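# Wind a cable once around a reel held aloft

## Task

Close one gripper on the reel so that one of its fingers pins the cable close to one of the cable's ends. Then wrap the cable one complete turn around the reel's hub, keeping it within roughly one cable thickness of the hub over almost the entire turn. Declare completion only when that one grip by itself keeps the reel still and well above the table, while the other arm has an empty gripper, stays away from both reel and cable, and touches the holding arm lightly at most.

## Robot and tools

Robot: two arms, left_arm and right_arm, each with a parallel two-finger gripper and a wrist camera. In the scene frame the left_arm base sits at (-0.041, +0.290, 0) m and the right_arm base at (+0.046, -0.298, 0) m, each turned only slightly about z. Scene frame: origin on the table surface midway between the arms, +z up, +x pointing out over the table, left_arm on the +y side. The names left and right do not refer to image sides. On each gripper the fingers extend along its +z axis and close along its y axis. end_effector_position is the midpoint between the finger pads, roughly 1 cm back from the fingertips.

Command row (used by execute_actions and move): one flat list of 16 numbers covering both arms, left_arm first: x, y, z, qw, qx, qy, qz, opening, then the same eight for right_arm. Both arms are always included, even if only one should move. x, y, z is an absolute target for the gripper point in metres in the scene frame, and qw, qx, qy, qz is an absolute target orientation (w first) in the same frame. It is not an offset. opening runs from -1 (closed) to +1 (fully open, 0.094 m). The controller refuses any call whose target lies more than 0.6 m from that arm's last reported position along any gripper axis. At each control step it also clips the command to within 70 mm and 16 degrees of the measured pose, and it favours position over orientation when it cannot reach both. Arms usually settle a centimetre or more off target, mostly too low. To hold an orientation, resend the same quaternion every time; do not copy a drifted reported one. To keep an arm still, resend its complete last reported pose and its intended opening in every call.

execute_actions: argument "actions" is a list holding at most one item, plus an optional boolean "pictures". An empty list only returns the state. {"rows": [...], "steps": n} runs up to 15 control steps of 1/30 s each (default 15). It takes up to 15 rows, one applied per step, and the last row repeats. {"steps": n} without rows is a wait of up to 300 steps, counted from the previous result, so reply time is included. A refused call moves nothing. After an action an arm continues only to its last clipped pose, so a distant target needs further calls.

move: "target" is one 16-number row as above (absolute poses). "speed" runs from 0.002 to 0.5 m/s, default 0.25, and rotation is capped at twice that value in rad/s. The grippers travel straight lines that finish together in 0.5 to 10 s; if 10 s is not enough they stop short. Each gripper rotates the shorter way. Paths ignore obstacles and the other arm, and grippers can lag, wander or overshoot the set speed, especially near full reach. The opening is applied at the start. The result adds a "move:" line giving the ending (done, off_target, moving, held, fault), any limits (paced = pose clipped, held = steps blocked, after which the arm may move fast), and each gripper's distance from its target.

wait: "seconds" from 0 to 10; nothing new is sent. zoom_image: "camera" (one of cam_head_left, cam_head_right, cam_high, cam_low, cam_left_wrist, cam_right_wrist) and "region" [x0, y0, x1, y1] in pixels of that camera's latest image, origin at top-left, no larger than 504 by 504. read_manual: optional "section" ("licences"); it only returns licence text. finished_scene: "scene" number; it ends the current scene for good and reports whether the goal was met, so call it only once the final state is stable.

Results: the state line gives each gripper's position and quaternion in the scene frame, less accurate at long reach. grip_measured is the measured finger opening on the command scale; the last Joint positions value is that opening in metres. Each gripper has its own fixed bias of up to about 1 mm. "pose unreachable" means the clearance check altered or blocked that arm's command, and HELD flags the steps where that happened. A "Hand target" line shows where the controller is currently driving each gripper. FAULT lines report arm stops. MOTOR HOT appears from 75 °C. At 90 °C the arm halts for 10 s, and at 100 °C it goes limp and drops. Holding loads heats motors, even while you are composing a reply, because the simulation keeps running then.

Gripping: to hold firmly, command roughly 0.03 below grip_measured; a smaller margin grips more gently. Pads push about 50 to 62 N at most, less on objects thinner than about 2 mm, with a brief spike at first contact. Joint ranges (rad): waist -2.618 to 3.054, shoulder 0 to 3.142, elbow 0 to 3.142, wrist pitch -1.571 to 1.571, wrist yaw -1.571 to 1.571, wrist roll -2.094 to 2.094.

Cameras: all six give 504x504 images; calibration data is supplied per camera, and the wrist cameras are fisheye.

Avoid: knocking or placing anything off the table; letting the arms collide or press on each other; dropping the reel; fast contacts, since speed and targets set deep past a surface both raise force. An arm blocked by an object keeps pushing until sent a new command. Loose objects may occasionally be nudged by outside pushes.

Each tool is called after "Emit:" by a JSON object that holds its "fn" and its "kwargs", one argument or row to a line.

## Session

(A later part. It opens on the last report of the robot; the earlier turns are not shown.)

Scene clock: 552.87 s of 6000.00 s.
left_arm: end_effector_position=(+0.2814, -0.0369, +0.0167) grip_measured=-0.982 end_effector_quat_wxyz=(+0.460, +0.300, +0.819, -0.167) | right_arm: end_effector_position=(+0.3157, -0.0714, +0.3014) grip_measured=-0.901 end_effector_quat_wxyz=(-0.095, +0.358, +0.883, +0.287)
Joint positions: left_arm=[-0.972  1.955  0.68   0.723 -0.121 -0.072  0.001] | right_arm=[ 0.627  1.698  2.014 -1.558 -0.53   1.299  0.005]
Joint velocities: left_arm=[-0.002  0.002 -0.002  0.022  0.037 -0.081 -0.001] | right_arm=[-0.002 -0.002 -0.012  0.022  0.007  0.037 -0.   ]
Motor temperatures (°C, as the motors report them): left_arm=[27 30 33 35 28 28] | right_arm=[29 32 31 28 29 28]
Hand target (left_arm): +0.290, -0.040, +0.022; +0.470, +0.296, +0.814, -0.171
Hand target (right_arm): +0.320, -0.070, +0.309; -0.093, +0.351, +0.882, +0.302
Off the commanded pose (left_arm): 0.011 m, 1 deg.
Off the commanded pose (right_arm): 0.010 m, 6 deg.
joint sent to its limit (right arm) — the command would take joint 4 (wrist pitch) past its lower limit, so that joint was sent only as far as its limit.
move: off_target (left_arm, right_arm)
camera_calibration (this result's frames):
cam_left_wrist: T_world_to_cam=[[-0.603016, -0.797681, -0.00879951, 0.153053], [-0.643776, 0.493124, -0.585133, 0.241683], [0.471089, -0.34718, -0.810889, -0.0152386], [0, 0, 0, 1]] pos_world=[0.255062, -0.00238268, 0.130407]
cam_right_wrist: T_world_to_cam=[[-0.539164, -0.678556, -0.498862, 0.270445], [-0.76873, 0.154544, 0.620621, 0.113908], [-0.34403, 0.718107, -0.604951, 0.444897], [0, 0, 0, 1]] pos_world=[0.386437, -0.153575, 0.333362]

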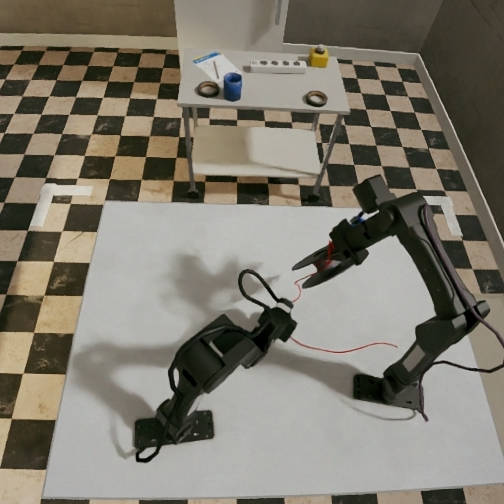

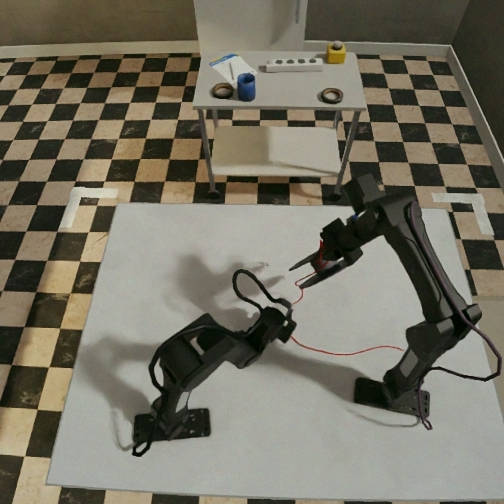

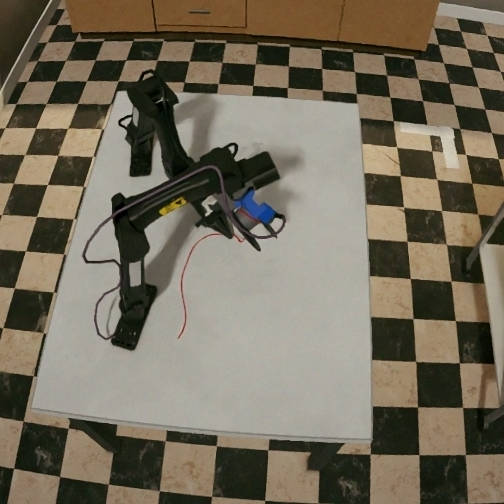

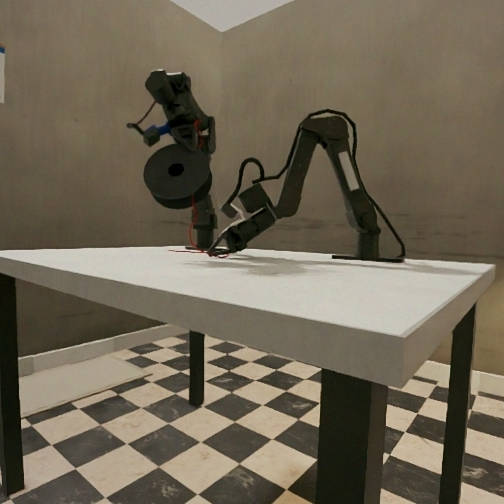

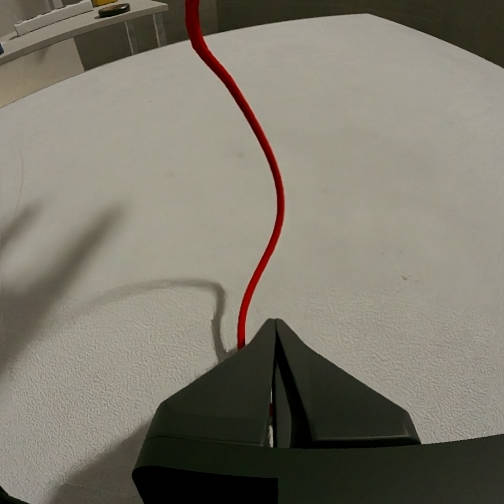

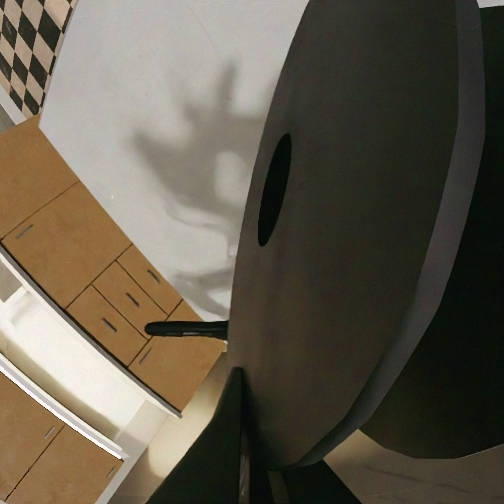

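Missed; go for the rising part further forward.

Emit:
{"fn": "move", "kwargs": {
  "target": [0.29,-0.04,0.04,0.47,0.296,0.814,-0.171,0.0,0.32,-0.07,0.31,-0.13,0.34,0.9,0.25,-0.95],
  "speed": 0.08
}}

Emit:
{"fn": "move", "kwargs": {
  "target": [0.33,-0.07,0.03,0.47,0.296,0.814,-0.171,0.0,0.32,-0.07,0.33,-0.13,0.34,0.9,0.25,-0.95],
  "speed": 0.06
}}

Emit:
{"fn": "move", "kwargs": {
  "target": [0.33,-0.07,0.03,0.47,0.296,0.814,-0.171,-0.99,0.32,-0.07,0.33,-0.13,0.34,0.9,0.25,-0.95]
}}

Scene clock: 558.33 s of 6000.00 s.
left_arm: end_effector_position=(+0.2795, -0.0349, +0.0218) grip_measured=-0.003 end_effector_quat_wxyz=(+0.455, +0.302, +0.822, -0.165) | right_arm: end_effector_position=(+0.3157, -0.0713, +0.3014) grip_measured=-0.901 end_effector_quat_wxyz=(-0.096, +0.358, +0.883, +0.288)
Joint positions: left_arm=[-0.972  1.921  0.68   0.675 -0.12  -0.072  0.047] | right_arm=[ 0.627  1.698  2.014 -1.558 -0.531  1.299  0.005]
Joint velocities: left_arm=[-0.002 -0.012 -0.017 -0.037 -0.037  0.037  0.   ] | right_arm=[ 0.012  0.007 -0.007 -0.11  -0.051  0.037  0.   ]
Motor temperatures (°C, as the motors report them): left_arm=[27 31 32 36 28 28] | right_arm=[29 32 31 28 29 28]
Hand target (left_arm): +0.290, -0.040, +0.040; +0.470, +0.296, +0.814, -0.171
Hand target (right_arm): +0.320, -0.070, +0.310; -0.093, +0.351, +0.882, +0.302
Off the commanded pose (left_arm): 0.022 m, 2 deg.
Off the commanded pose (right_arm): 0.010 m, 6 deg.
joint sent to its limit (right arm) — the command would take joint 4 (wrist pitch) past its lower limit, so that joint was sent only as far as its limit.
move: off_target (left_arm, right_arm)
camera_calibration (this result's frames):
cam_left_wrist: T_world_to_cam=[[-0.603521, -0.797265, -0.0114258, 0.153782], [-0.648493, 0.499138, -0.574732, 0.243729], [0.463917, -0.339453, -0.818262, -0.00707904], [0, 0, 0, 1]] pos_world=[0.254152, -0.00145229, 0.136044]
cam_right_wrist: T_world_to_cam=[[-0.539157, -0.67846, -0.499002, 0.270522], [-0.768654, 0.154247, 0.620789, 0.113758], [-0.344211, 0.718262, -0.604664, 0.444851], [0, 0, 0, 1]] pos_world=[0.386417, -0.153528, 0.333357]

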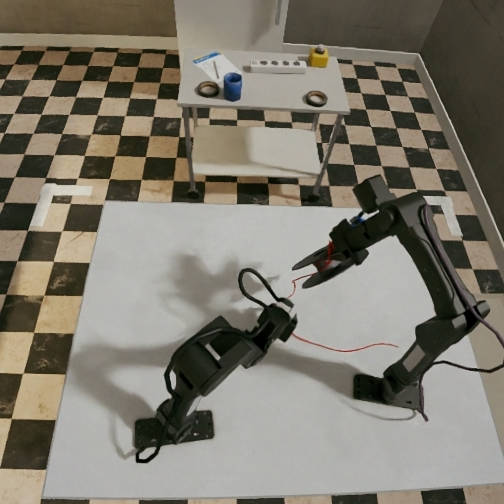

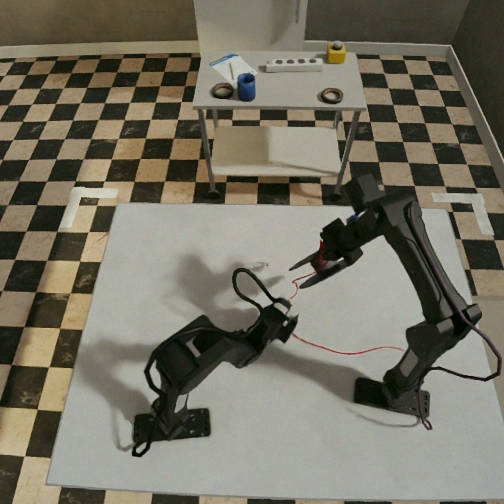

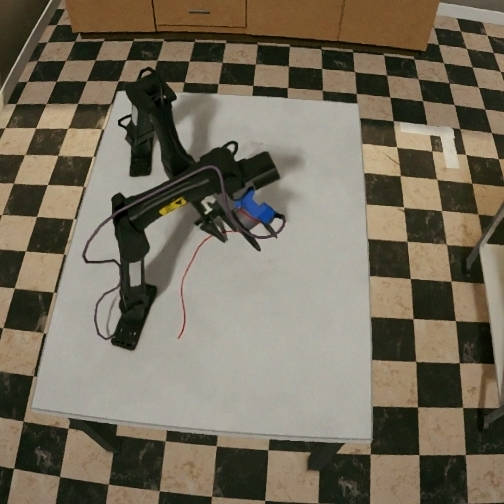

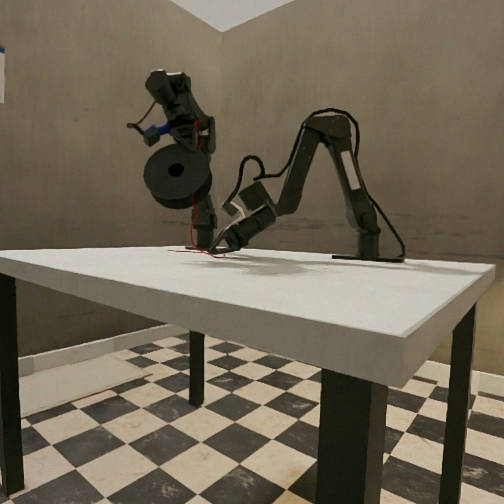

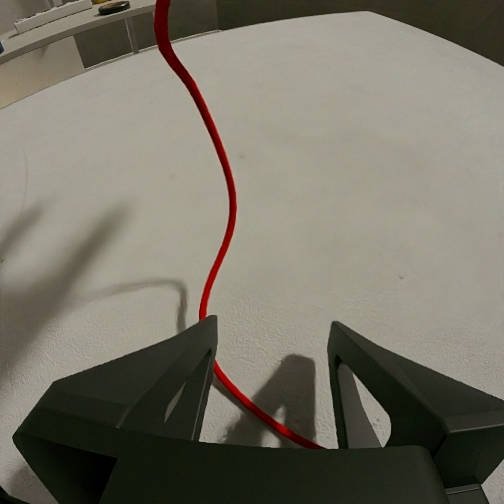

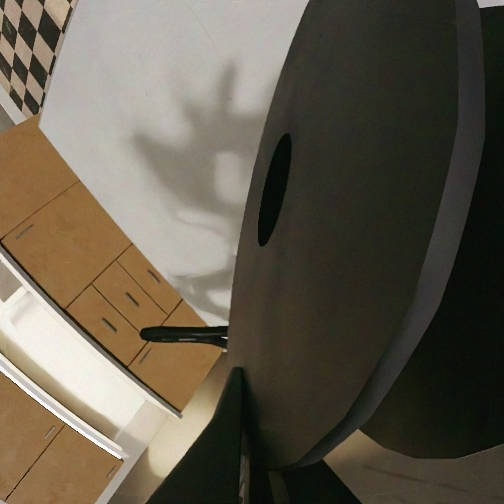

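Scene clock: 559.63 s of 6000.00 s.
left_arm: end_effector_position=(+0.3219, -0.0686, +0.0282) grip_measured=-0.003 end_effector_quat_wxyz=(+0.469, +0.296, +0.814, -0.172) | right_arm: end_effector_position=(+0.3193, -0.0704, +0.3158) grip_measured=-0.901 end_effector_quat_wxyz=(-0.084, +0.360, +0.878, +0.305)
Joint positions: left_arm=[-0.947  2.05   0.894  0.63  -0.1   -0.061  0.047] | right_arm=[ 0.622  1.698  2.062 -1.558 -0.536  1.316  0.005]
Joint velocities: left_arm=[ 0.002  0.002  0.002 -0.022 -0.051 -0.007 -0.001] | right_arm=[ 0.007 -0.002 -0.002  0.051 -0.051 -0.066 -0.001]
Motor temperatures (°C, as the motors report them): left_arm=[27 31 33 36 28 28] | right_arm=[29 32 31 28 29 28]
Hand target (left_arm): +0.329, -0.071, +0.030; +0.470, +0.296, +0.814, -0.171
Hand target (right_arm): +0.319, -0.070, +0.329; -0.079, +0.354, +0.873, +0.325
Off the commanded pose (left_arm): 0.008 m, 0 deg.
Off the commanded pose (right_arm): 0.014 m, 9 deg.
joint sent to its limit (right arm) — the command would take joint 4 (wrist pitch) past its lower limit, so that joint was sent only as far as its limit.
move: off_target (right_arm)
camera_calibration (this result's frames):
cam_left_wrist: T_world_to_cam=[[-0.601785, -0.798648, -0.00402676, 0.151669], [-0.634697, 0.481295, -0.604578, 0.286908], [0.484783, -0.361271, -0.796535, -0.0416709], [0, 0, 0, 1]] pos_world=[0.293573, -0.0320121, 0.140877]
cam_right_wrist: T_world_to_cam=[[-0.533702, -0.65633, -0.533284, 0.290922], [-0.785405, 0.150895, 0.600308, 0.119098], [-0.313531, 0.73923, -0.596018, 0.443048], [0, 0, 0, 1]] pos_world=[0.387715, -0.154545, 0.347713]

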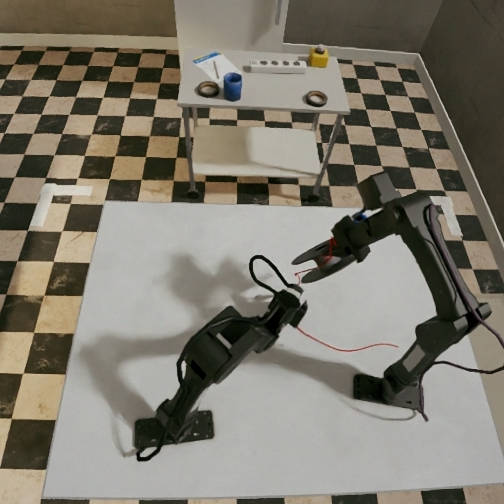

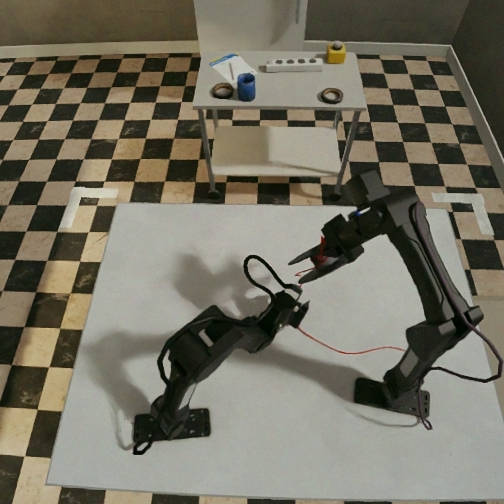

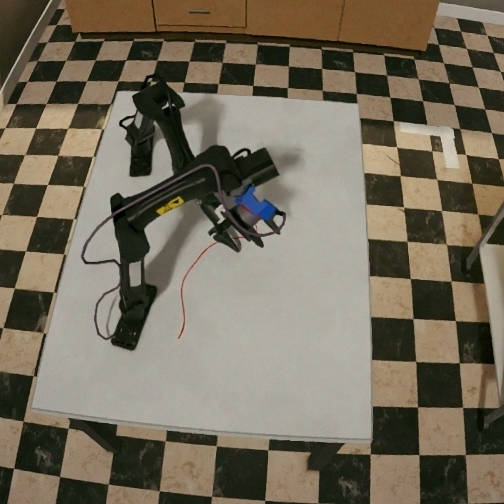

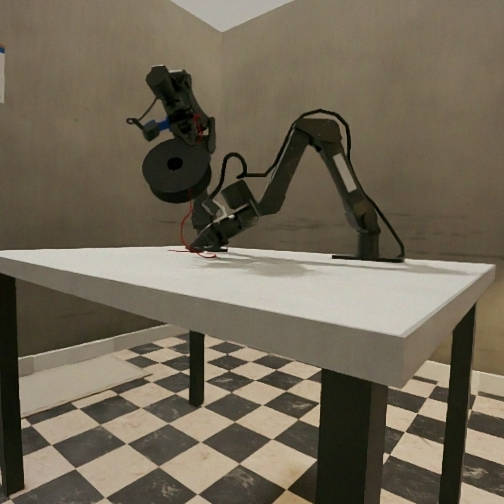

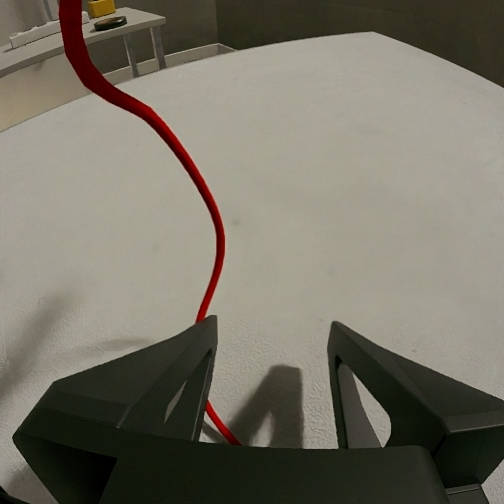

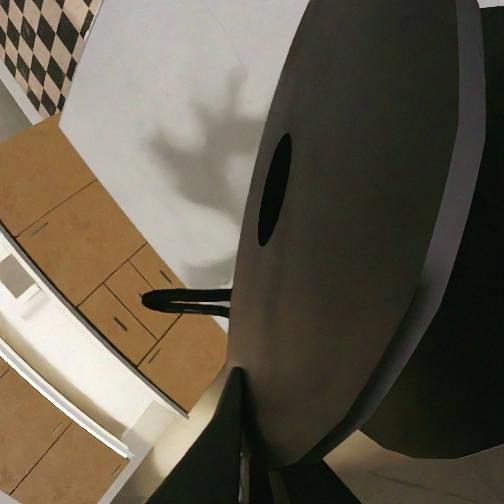

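Scene clock: 560.33 s of 6000.00 s.
left_arm: end_effector_position=(+0.3212, -0.0685, +0.0273) grip_measured=-0.982 end_effector_quat_wxyz=(+0.467, +0.298, +0.814, -0.172) | right_arm: end_effector_position=(+0.3192, -0.0703, +0.3159) grip_measured=-0.901 end_effector_quat_wxyz=(-0.084, +0.360, +0.878, +0.306)
Joint positions: left_arm=[-0.947  2.05   0.894  0.626 -0.098 -0.06   0.001] | right_arm=[ 0.622  1.698  2.062 -1.558 -0.538  1.316  0.005]
Joint velocities: left_arm=[-0.012  0.007  0.012 -0.037 -0.022  0.022  0.   ] | right_arm=[-0.007 -0.017 -0.002 -0.007 -0.066 -0.022 -0.001]
Motor temperatures (°C, as the motors report them): left_arm=[27 31 33 36 28 28] | right_arm=[29 32 31 28 29 28]
Hand target (left_arm): +0.330, -0.070, +0.030; +0.470, +0.296, +0.814, -0.171
Hand target (right_arm): +0.319, -0.070, +0.329; -0.079, +0.354, +0.873, +0.325
Off the commanded pose (left_arm): 0.009 m, 0 deg.
Off the commanded pose (right_arm): 0.014 m, 9 deg.
joint sent to its limit (right arm) — the command would take joint 4 (wrist pitch) past its lower limit, so that joint was sent only as far as its limit.
move: off_target (right_arm)
camera_calibration (this result's frames):
cam_left_wrist: T_world_to_cam=[[-0.603682, -0.797214, -0.00425776, 0.152062], [-0.635539, 0.484466, -0.601151, 0.286308], [0.481309, -0.360198, -0.799124, -0.040807], [0, 0, 0, 1]] pos_world=[0.293398, -0.0321791, 0.140152]
cam_right_wrist: T_world_to_cam=[[-0.533664, -0.65604, -0.53368, 0.291143], [-0.7852, 0.149985, 0.600804, 0.118647], [-0.314108, 0.739673, -0.595164, 0.442912], [0, 0, 0, 1]] pos_world=[0.387656, -0.154404, 0.347699]

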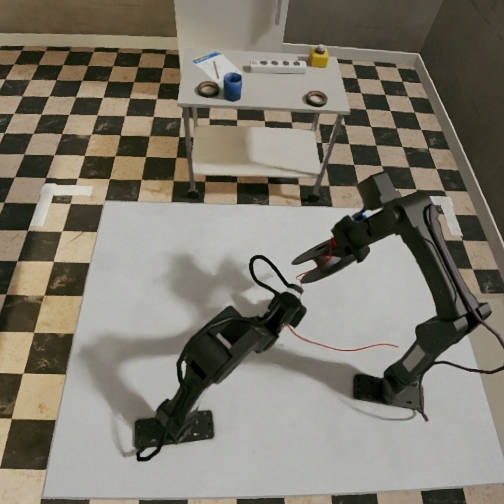

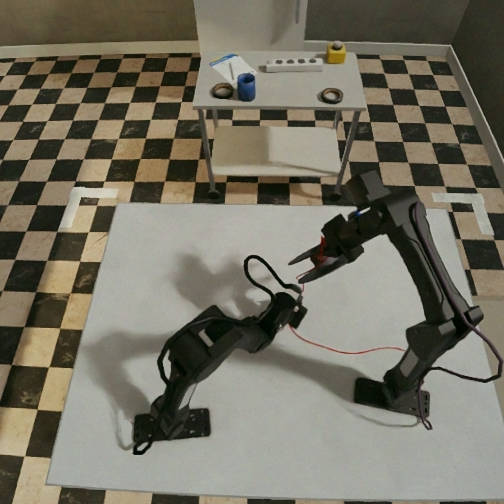

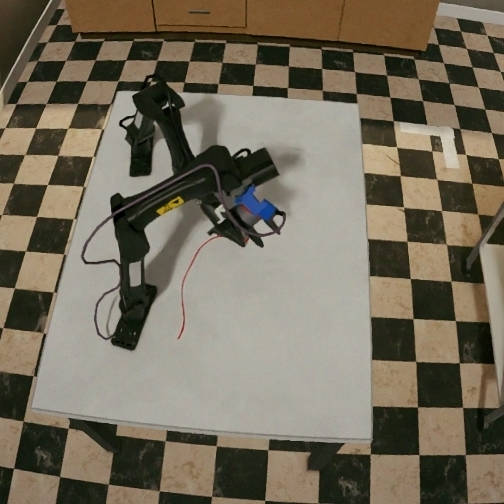

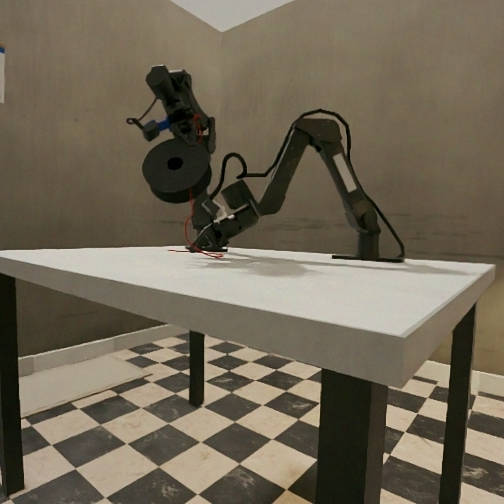

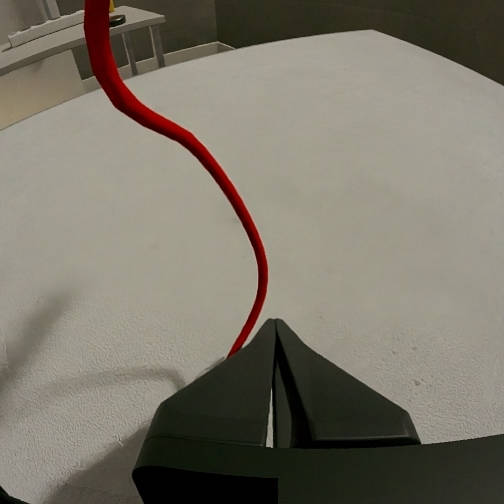

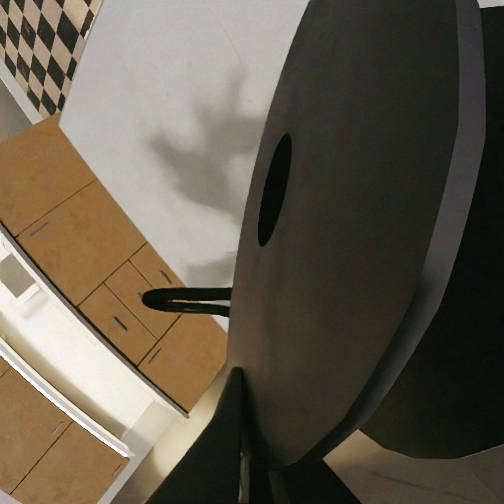

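Back off, open wide, shift left, higher.

Emit:
{"fn": "move", "kwargs": {
  "target": [0.27,0.01,0.07,0.55,0.28,0.76,-0.2,-0.99,0.32,-0.07,0.33,-0.13,0.34,0.9,0.25,-0.95],
  "speed": 0.1
}}

Emit:
{"fn": "move", "kwargs": {
  "target": [0.33,-0.04,0.06,0.55,0.28,0.76,-0.2,0.7,0.32,-0.07,0.33,-0.13,0.34,0.9,0.25,-0.95],
  "speed": 0.06
}}

Scene clock: 565.43 s of 6000.00 s.
left_arm: end_effector_position=(+0.2719, +0.0064, +0.0626) grip_measured=-0.982 end_effector_quat_wxyz=(+0.541, +0.284, +0.766, -0.198) | right_arm: end_effector_position=(+0.3192, -0.0702, +0.3159) grip_measured=-0.901 end_effector_quat_wxyz=(-0.085, +0.359, +0.878, +0.306)
Joint positions: left_arm=[-0.892  1.81   0.43   1.038 -0.053 -0.015  0.001] | right_arm=[ 0.622  1.698  2.062 -1.558 -0.538  1.316  0.005]
Joint velocities: left_arm=[ 0.007  0.002 -0.017  0.022 -0.095 -0.11  -0.   ] | right_arm=[ 0.012 -0.002 -0.007  0.022  0.037  0.007  0.001]
Motor temperatures (°C, as the motors report them): left_arm=[27 31 32 36 28 28] | right_arm=[29 32 31 28 29 28]
Hand target (left_arm): +0.272, +0.010, +0.070; +0.551, +0.281, +0.760, -0.200
Hand target (right_arm): +0.319, -0.070, +0.329; -0.079, +0.354, +0.873, +0.325
Off the commanded pose (left_arm): 0.008 m, 1 deg.
Off the commanded pose (right_arm): 0.014 m, 9 deg.
joint sent to its limit (right arm) — the command would take joint 4 (wrist pitch) past its lower limit, so that joint was sent only as far as its limit.
move: off_target (right_arm)
camera_calibration (this result's frames):
cam_left_wrist: T_world_to_cam=[[-0.607009, -0.794695, 0.000256785, 0.182746], [-0.535785, 0.409008, -0.738679, 0.221838], [0.58692, -0.448522, -0.674057, 0.0020794], [0, 0, 0, 1]] pos_world=[0.228565, 0.0554266, 0.165222]
cam_right_wrist: T_world_to_cam=[[-0.533639, -0.655845, -0.533943, 0.29129], [-0.785063, 0.149377, 0.601135, 0.118346], [-0.314492, 0.739968, -0.594594, 0.44282], [0, 0, 0, 1]] pos_world=[0.387617, -0.15431, 0.347689]

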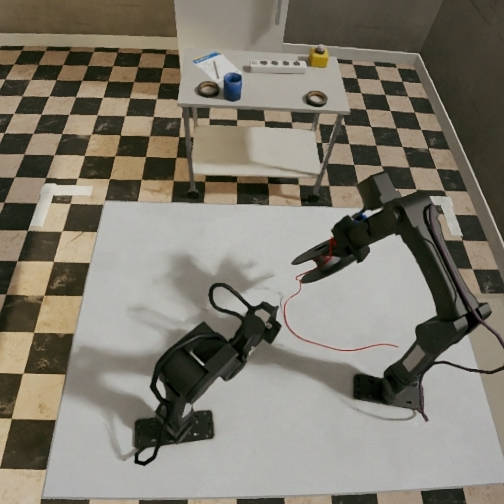

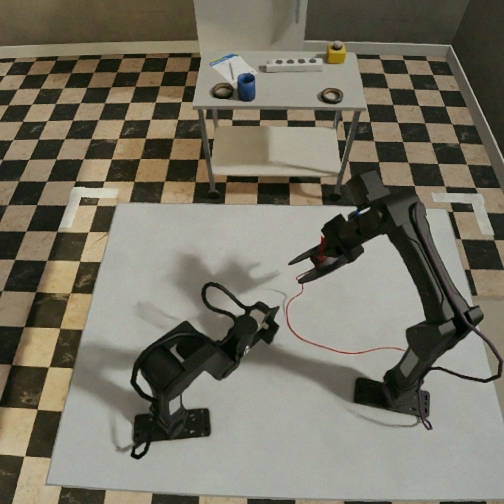

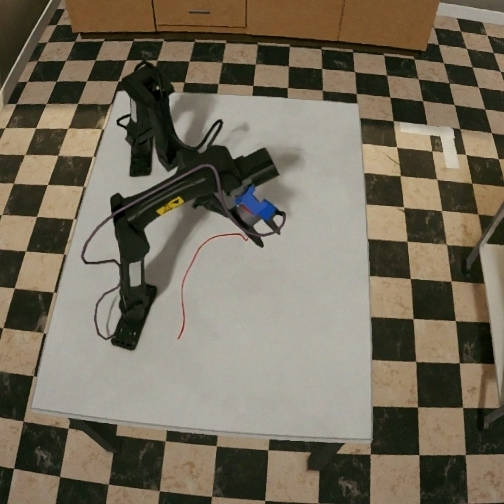

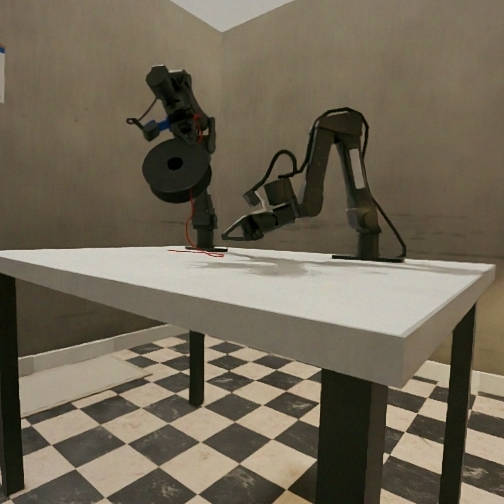

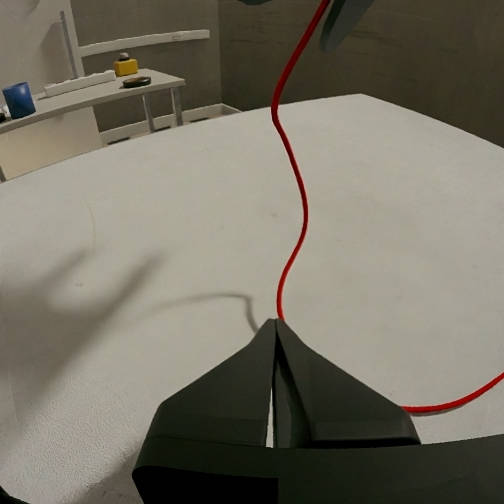

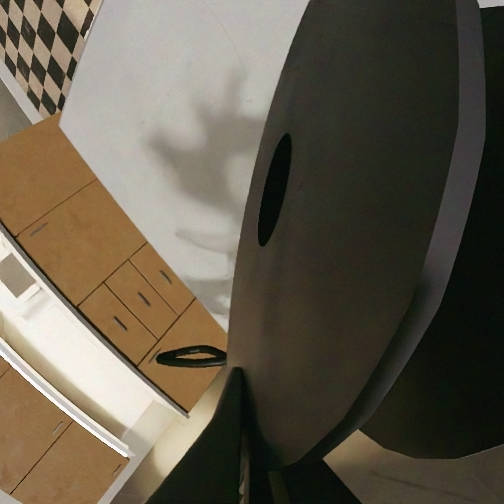

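Scene clock: 567.03 s of 6000.00 s.
left_arm: end_effector_position=(+0.3216, -0.0386, +0.0587) grip_measured=+0.697 end_effector_quat_wxyz=(+0.550, +0.280, +0.761, -0.202) | right_arm: end_effector_position=(+0.3192, -0.0702, +0.3159) grip_measured=-0.901 end_effector_quat_wxyz=(-0.085, +0.359, +0.878, +0.306)
Joint positions: left_arm=[-0.887  2.007  0.699  0.987 -0.049 -0.015  0.08 ] | right_arm=[ 0.622  1.698  2.062 -1.558 -0.538  1.316  0.005]
Joint velocities: left_arm=[-0.007 -0.002  0.002 -0.051  0.095  0.007 -0.   ] | right_arm=[-0.007  0.007 -0.007  0.081  0.051 -0.037 -0.   ]
Motor temperatures (°C, as the motors report them): left_arm=[27 31 32 36 28 28] | right_arm=[29 32 31 28 29 28]
Hand target (left_arm): +0.329, -0.041, +0.060; +0.551, +0.280, +0.760, -0.200
Hand target (right_arm): +0.319, -0.070, +0.329; -0.079, +0.354, +0.873, +0.325
Off the commanded pose (left_arm): 0.009 m, 0 deg.
Off the commanded pose (right_arm): 0.014 m, 9 deg.
joint sent to its limit (right arm) — the command would take joint 4 (wrist pitch) past its lower limit, so that joint was sent only as far as its limit.
move: off_target (right_arm)
camera_calibration (this result's frames):
cam_left_wrist: T_world_to_cam=[[-0.605965, -0.795482, 0.00382271, 0.176598], [-0.525201, 0.396457, -0.752985, 0.26096], [0.597471, -0.45829, -0.658027, -0.0545824], [0, 0, 0, 1]] pos_world=[0.27668, 0.0120071, 0.159907]
cam_right_wrist: T_world_to_cam=[[-0.533639, -0.655845, -0.533943, 0.29129], [-0.785063, 0.149377, 0.601135, 0.118346], [-0.314492, 0.739968, -0.594594, 0.44282], [0, 0, 0, 1]] pos_world=[0.387617, -0.15431, 0.347689]

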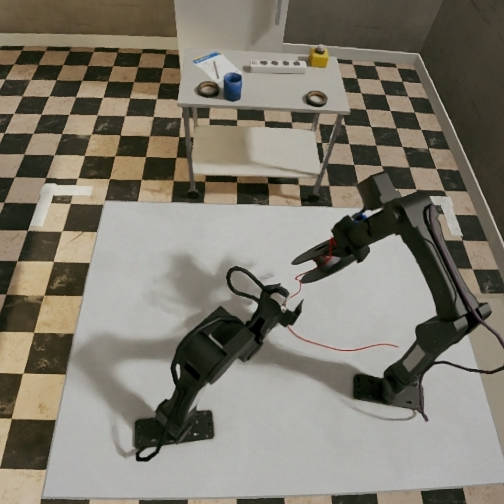

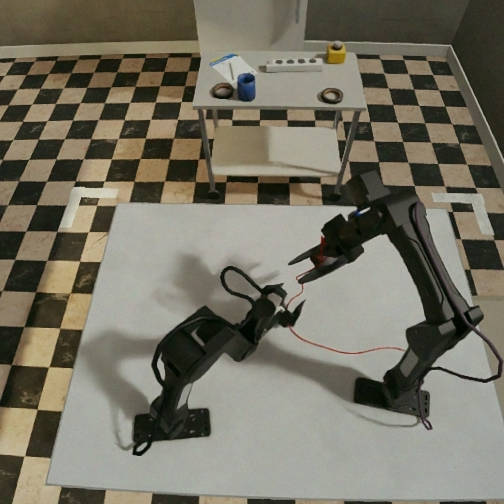

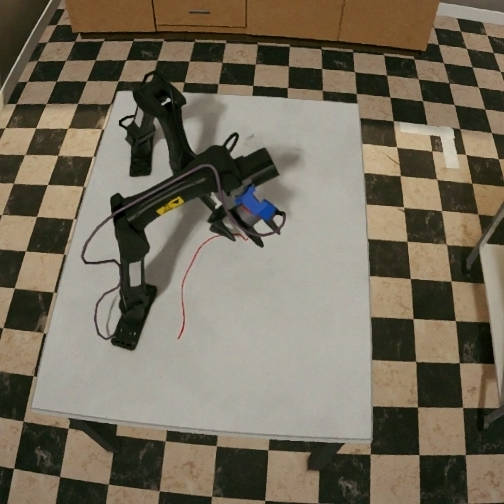

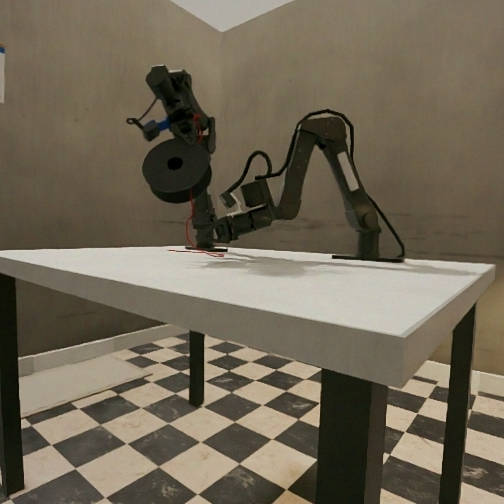

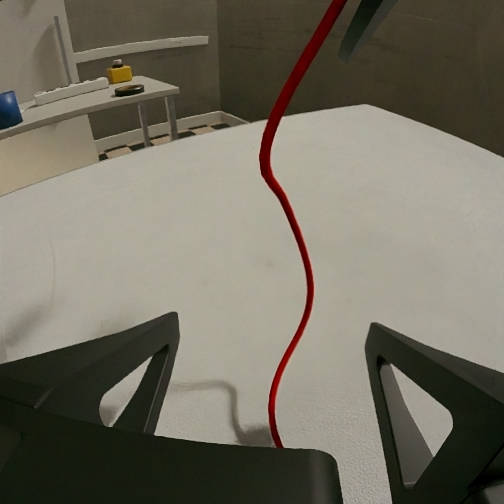

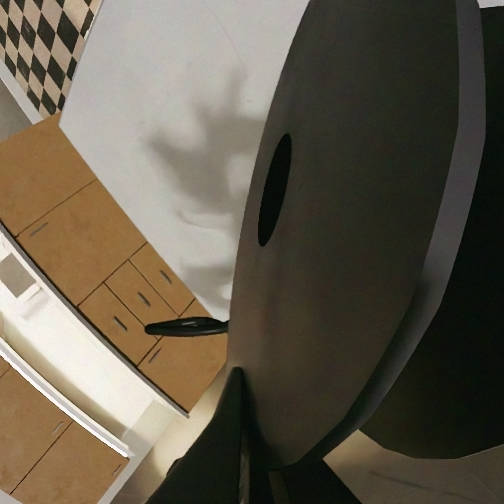

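Emit:
{"fn": "move", "kwargs": {
  "target": [0.355,-0.07,0.055,0.55,0.28,0.76,-0.2,0.7,0.32,-0.07,0.34,-0.13,0.34,0.9,0.25,-0.95],
  "speed": 0.06
}}

Emit:
{"fn": "move", "kwargs": {
  "target": [0.355,-0.07,0.055,0.55,0.28,0.76,-0.2,-0.99,0.32,-0.07,0.34,-0.13,0.34,0.9,0.25,-0.95]
}}

Scene clock: 571.00 s of 6000.00 s.
left_arm: end_effector_position=(+0.3498, -0.0652, +0.0532) grip_measured=+0.697 end_effector_quat_wxyz=(+0.549, +0.280, +0.761, -0.201) | right_arm: end_effector_position=(+0.3203, -0.0691, +0.3236) grip_measured=-0.901 end_effector_quat_wxyz=(-0.080, +0.362, +0.874, +0.315)
Joint positions: left_arm=[-0.887  2.114  0.871  0.921 -0.049 -0.015  0.08 ] | right_arm=[ 0.622  1.698  2.087 -1.558 -0.542  1.331  0.005]
Joint velocities: left_arm=[-0.017  0.007  0.007  0.037 -0.154  0.007 -0.   ] | right_arm=[-0.012  0.012  0.012 -0.066 -0.037 -0.081 -0.001]
Motor temperatures (°C, as the motors report them): left_arm=[27 31 32 36 28 28] | right_arm=[29 32 31 28 29 28]
Hand target (left_arm): +0.354, -0.070, +0.055; +0.550, +0.280, +0.761, -0.200
Hand target (right_arm): +0.319, -0.070, +0.339; -0.072, +0.356, +0.869, +0.337
Off the commanded pose (left_arm): 0.007 m, 0 deg.
Off the commanded pose (right_arm): 0.016 m, 10 deg.
joint sent to its limit (right arm) — the command would take joint 4 (wrist pitch) past its lower limit, so that joint was sent only as far as its limit.
move: off_target (right_arm)
camera_calibration (this result's frames):
cam_left_wrist: T_world_to_cam=[[-0.605959, -0.795487, 0.00362161, 0.172547], [-0.526244, 0.397442, -0.751736, 0.282494], [0.596557, -0.457427, -0.659455, -0.0867518], [0, 0, 0, 1]] pos_world=[0.30497, -0.0146986, 0.154527]
cam_right_wrist: T_world_to_cam=[[-0.53411, -0.641862, -0.550218, 0.303079], [-0.790829, 0.149258, 0.593559, 0.11869], [-0.298858, 0.752154, -0.587323, 0.44043], [0, 0, 0, 1]] pos_world=[0.387367, -0.154452, 0.354985]

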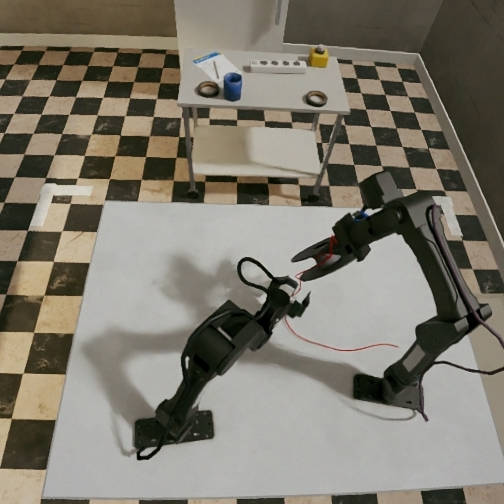

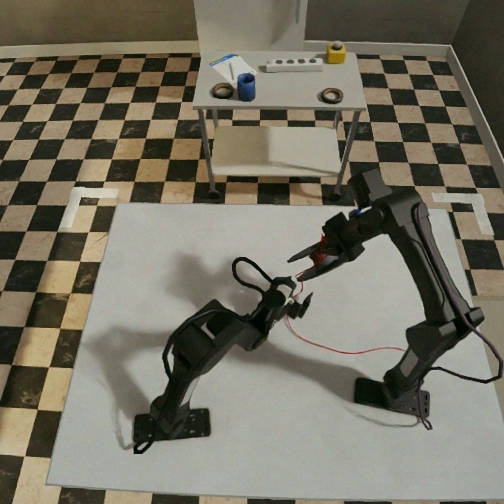

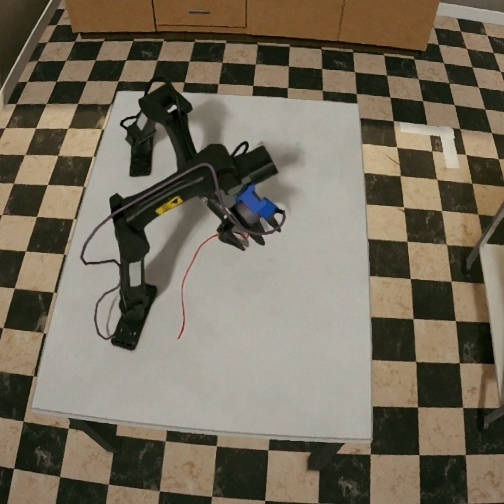

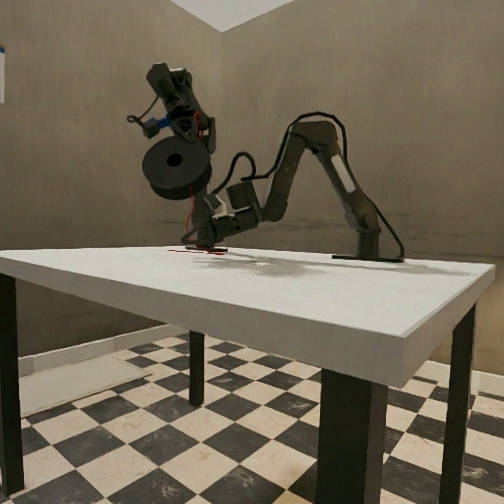

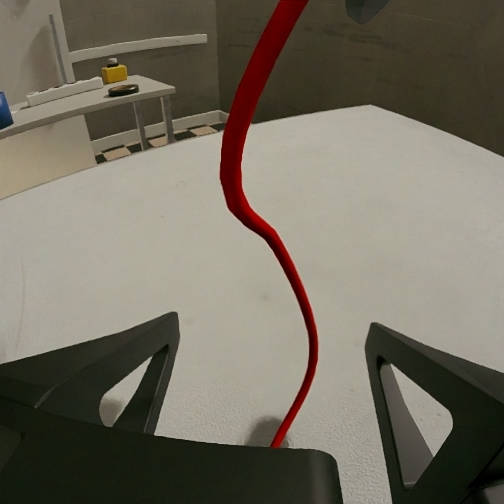

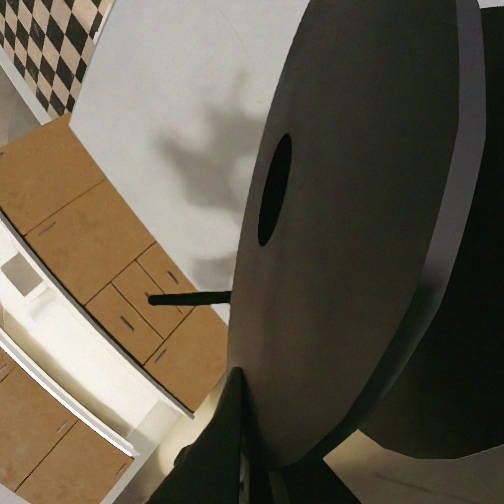

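Scene clock: 571.70 s of 6000.00 s.
left_arm: end_effector_position=(+0.3496, -0.0650, +0.0525) grip_measured=-0.963 end_effector_quat_wxyz=(+0.548, +0.281, +0.762, -0.201) | right_arm: end_effector_position=(+0.3202, -0.0690, +0.3237) grip_measured=-0.901 end_effector_quat_wxyz=(-0.081, +0.362, +0.874, +0.315)
Joint positions: left_arm=[-0.887  2.114  0.871  0.918 -0.049 -0.015  0.002] | right_arm=[ 0.622  1.698  2.087 -1.558 -0.543  1.332  0.005]
Joint velocities: left_arm=[-0.012  0.007 -0.017 -0.037  0.051  0.037  0.   ] | right_arm=[ 0.002 -0.012 -0.007  0.037 -0.007  0.022  0.   ]
Motor temperatures (°C, as the motors report them): left_arm=[27 32 32 36 28 28] | right_arm=[29 32 31 28 29 28]
Hand target (left_arm): +0.355, -0.070, +0.055; +0.550, +0.280, +0.761, -0.200
Hand target (right_arm): +0.319, -0.070, +0.339; -0.073, +0.356, +0.869, +0.337
Off the commanded pose (left_arm): 0.008 m, 0 deg.
Off the commanded pose (right_arm): 0.016 m, 10 deg.
joint sent to its limit (right arm) — the command would take joint 4 (wrist pitch) past its lower limit, so that joint was sent only as far as its limit.
move: off_target (right_arm)
camera_calibration (this result's frames):
cam_left_wrist: T_world_to_cam=[[-0.605952, -0.795495, 0.00329983, 0.172589], [-0.52791, 0.399015, -0.749732, 0.282375], [0.595091, -0.456043, -0.661734, -0.0863228], [0, 0, 0, 1]] pos_world=[0.305019, -0.0147451, 0.154013]
cam_right_wrist: T_world_to_cam=[[-0.534401, -0.641491, -0.550367, 0.303302], [-0.790516, 0.148861, 0.594075, 0.118284], [-0.299166, 0.752549, -0.58666, 0.440287], [0, 0, 0, 1]] pos_world=[0.387309, -0.154379, 0.354957]

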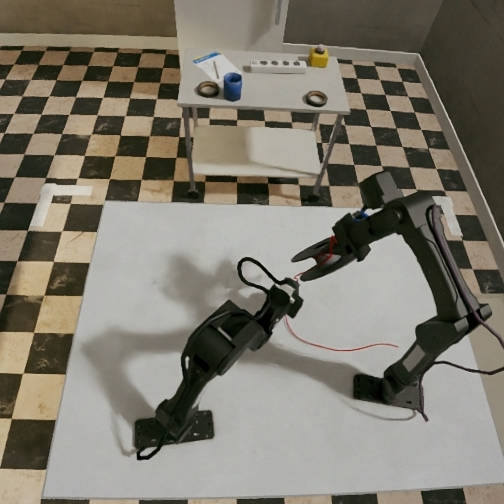

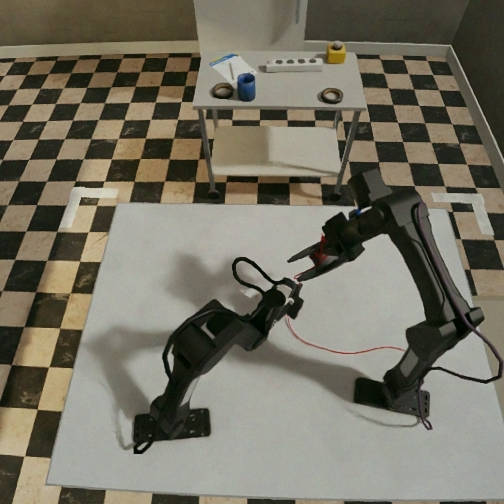

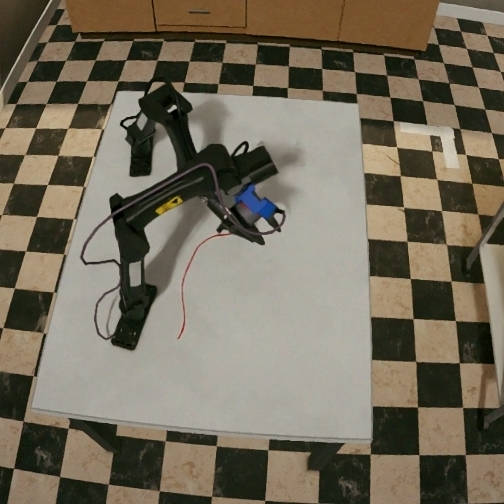

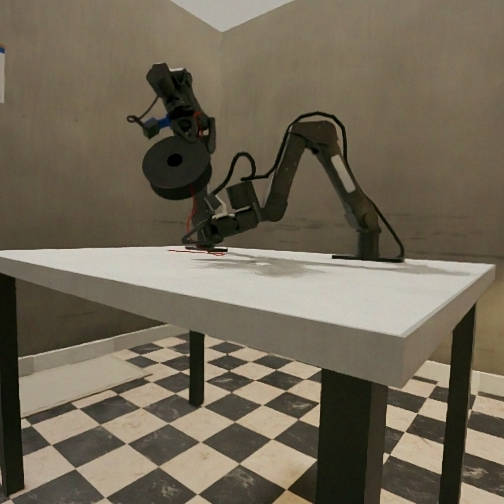

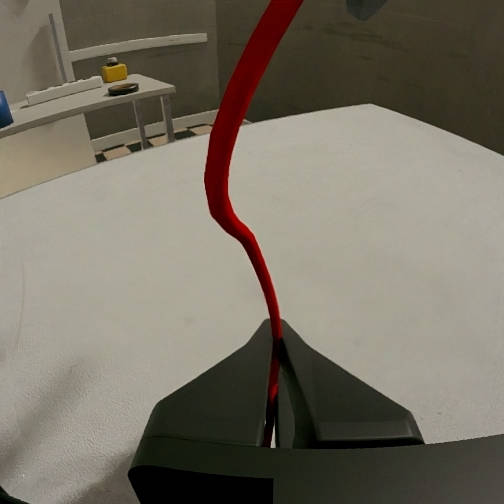

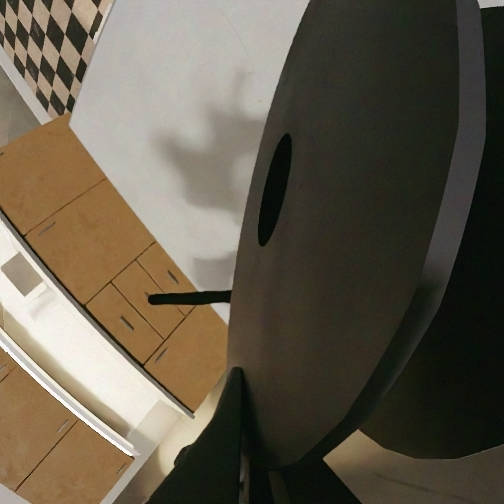

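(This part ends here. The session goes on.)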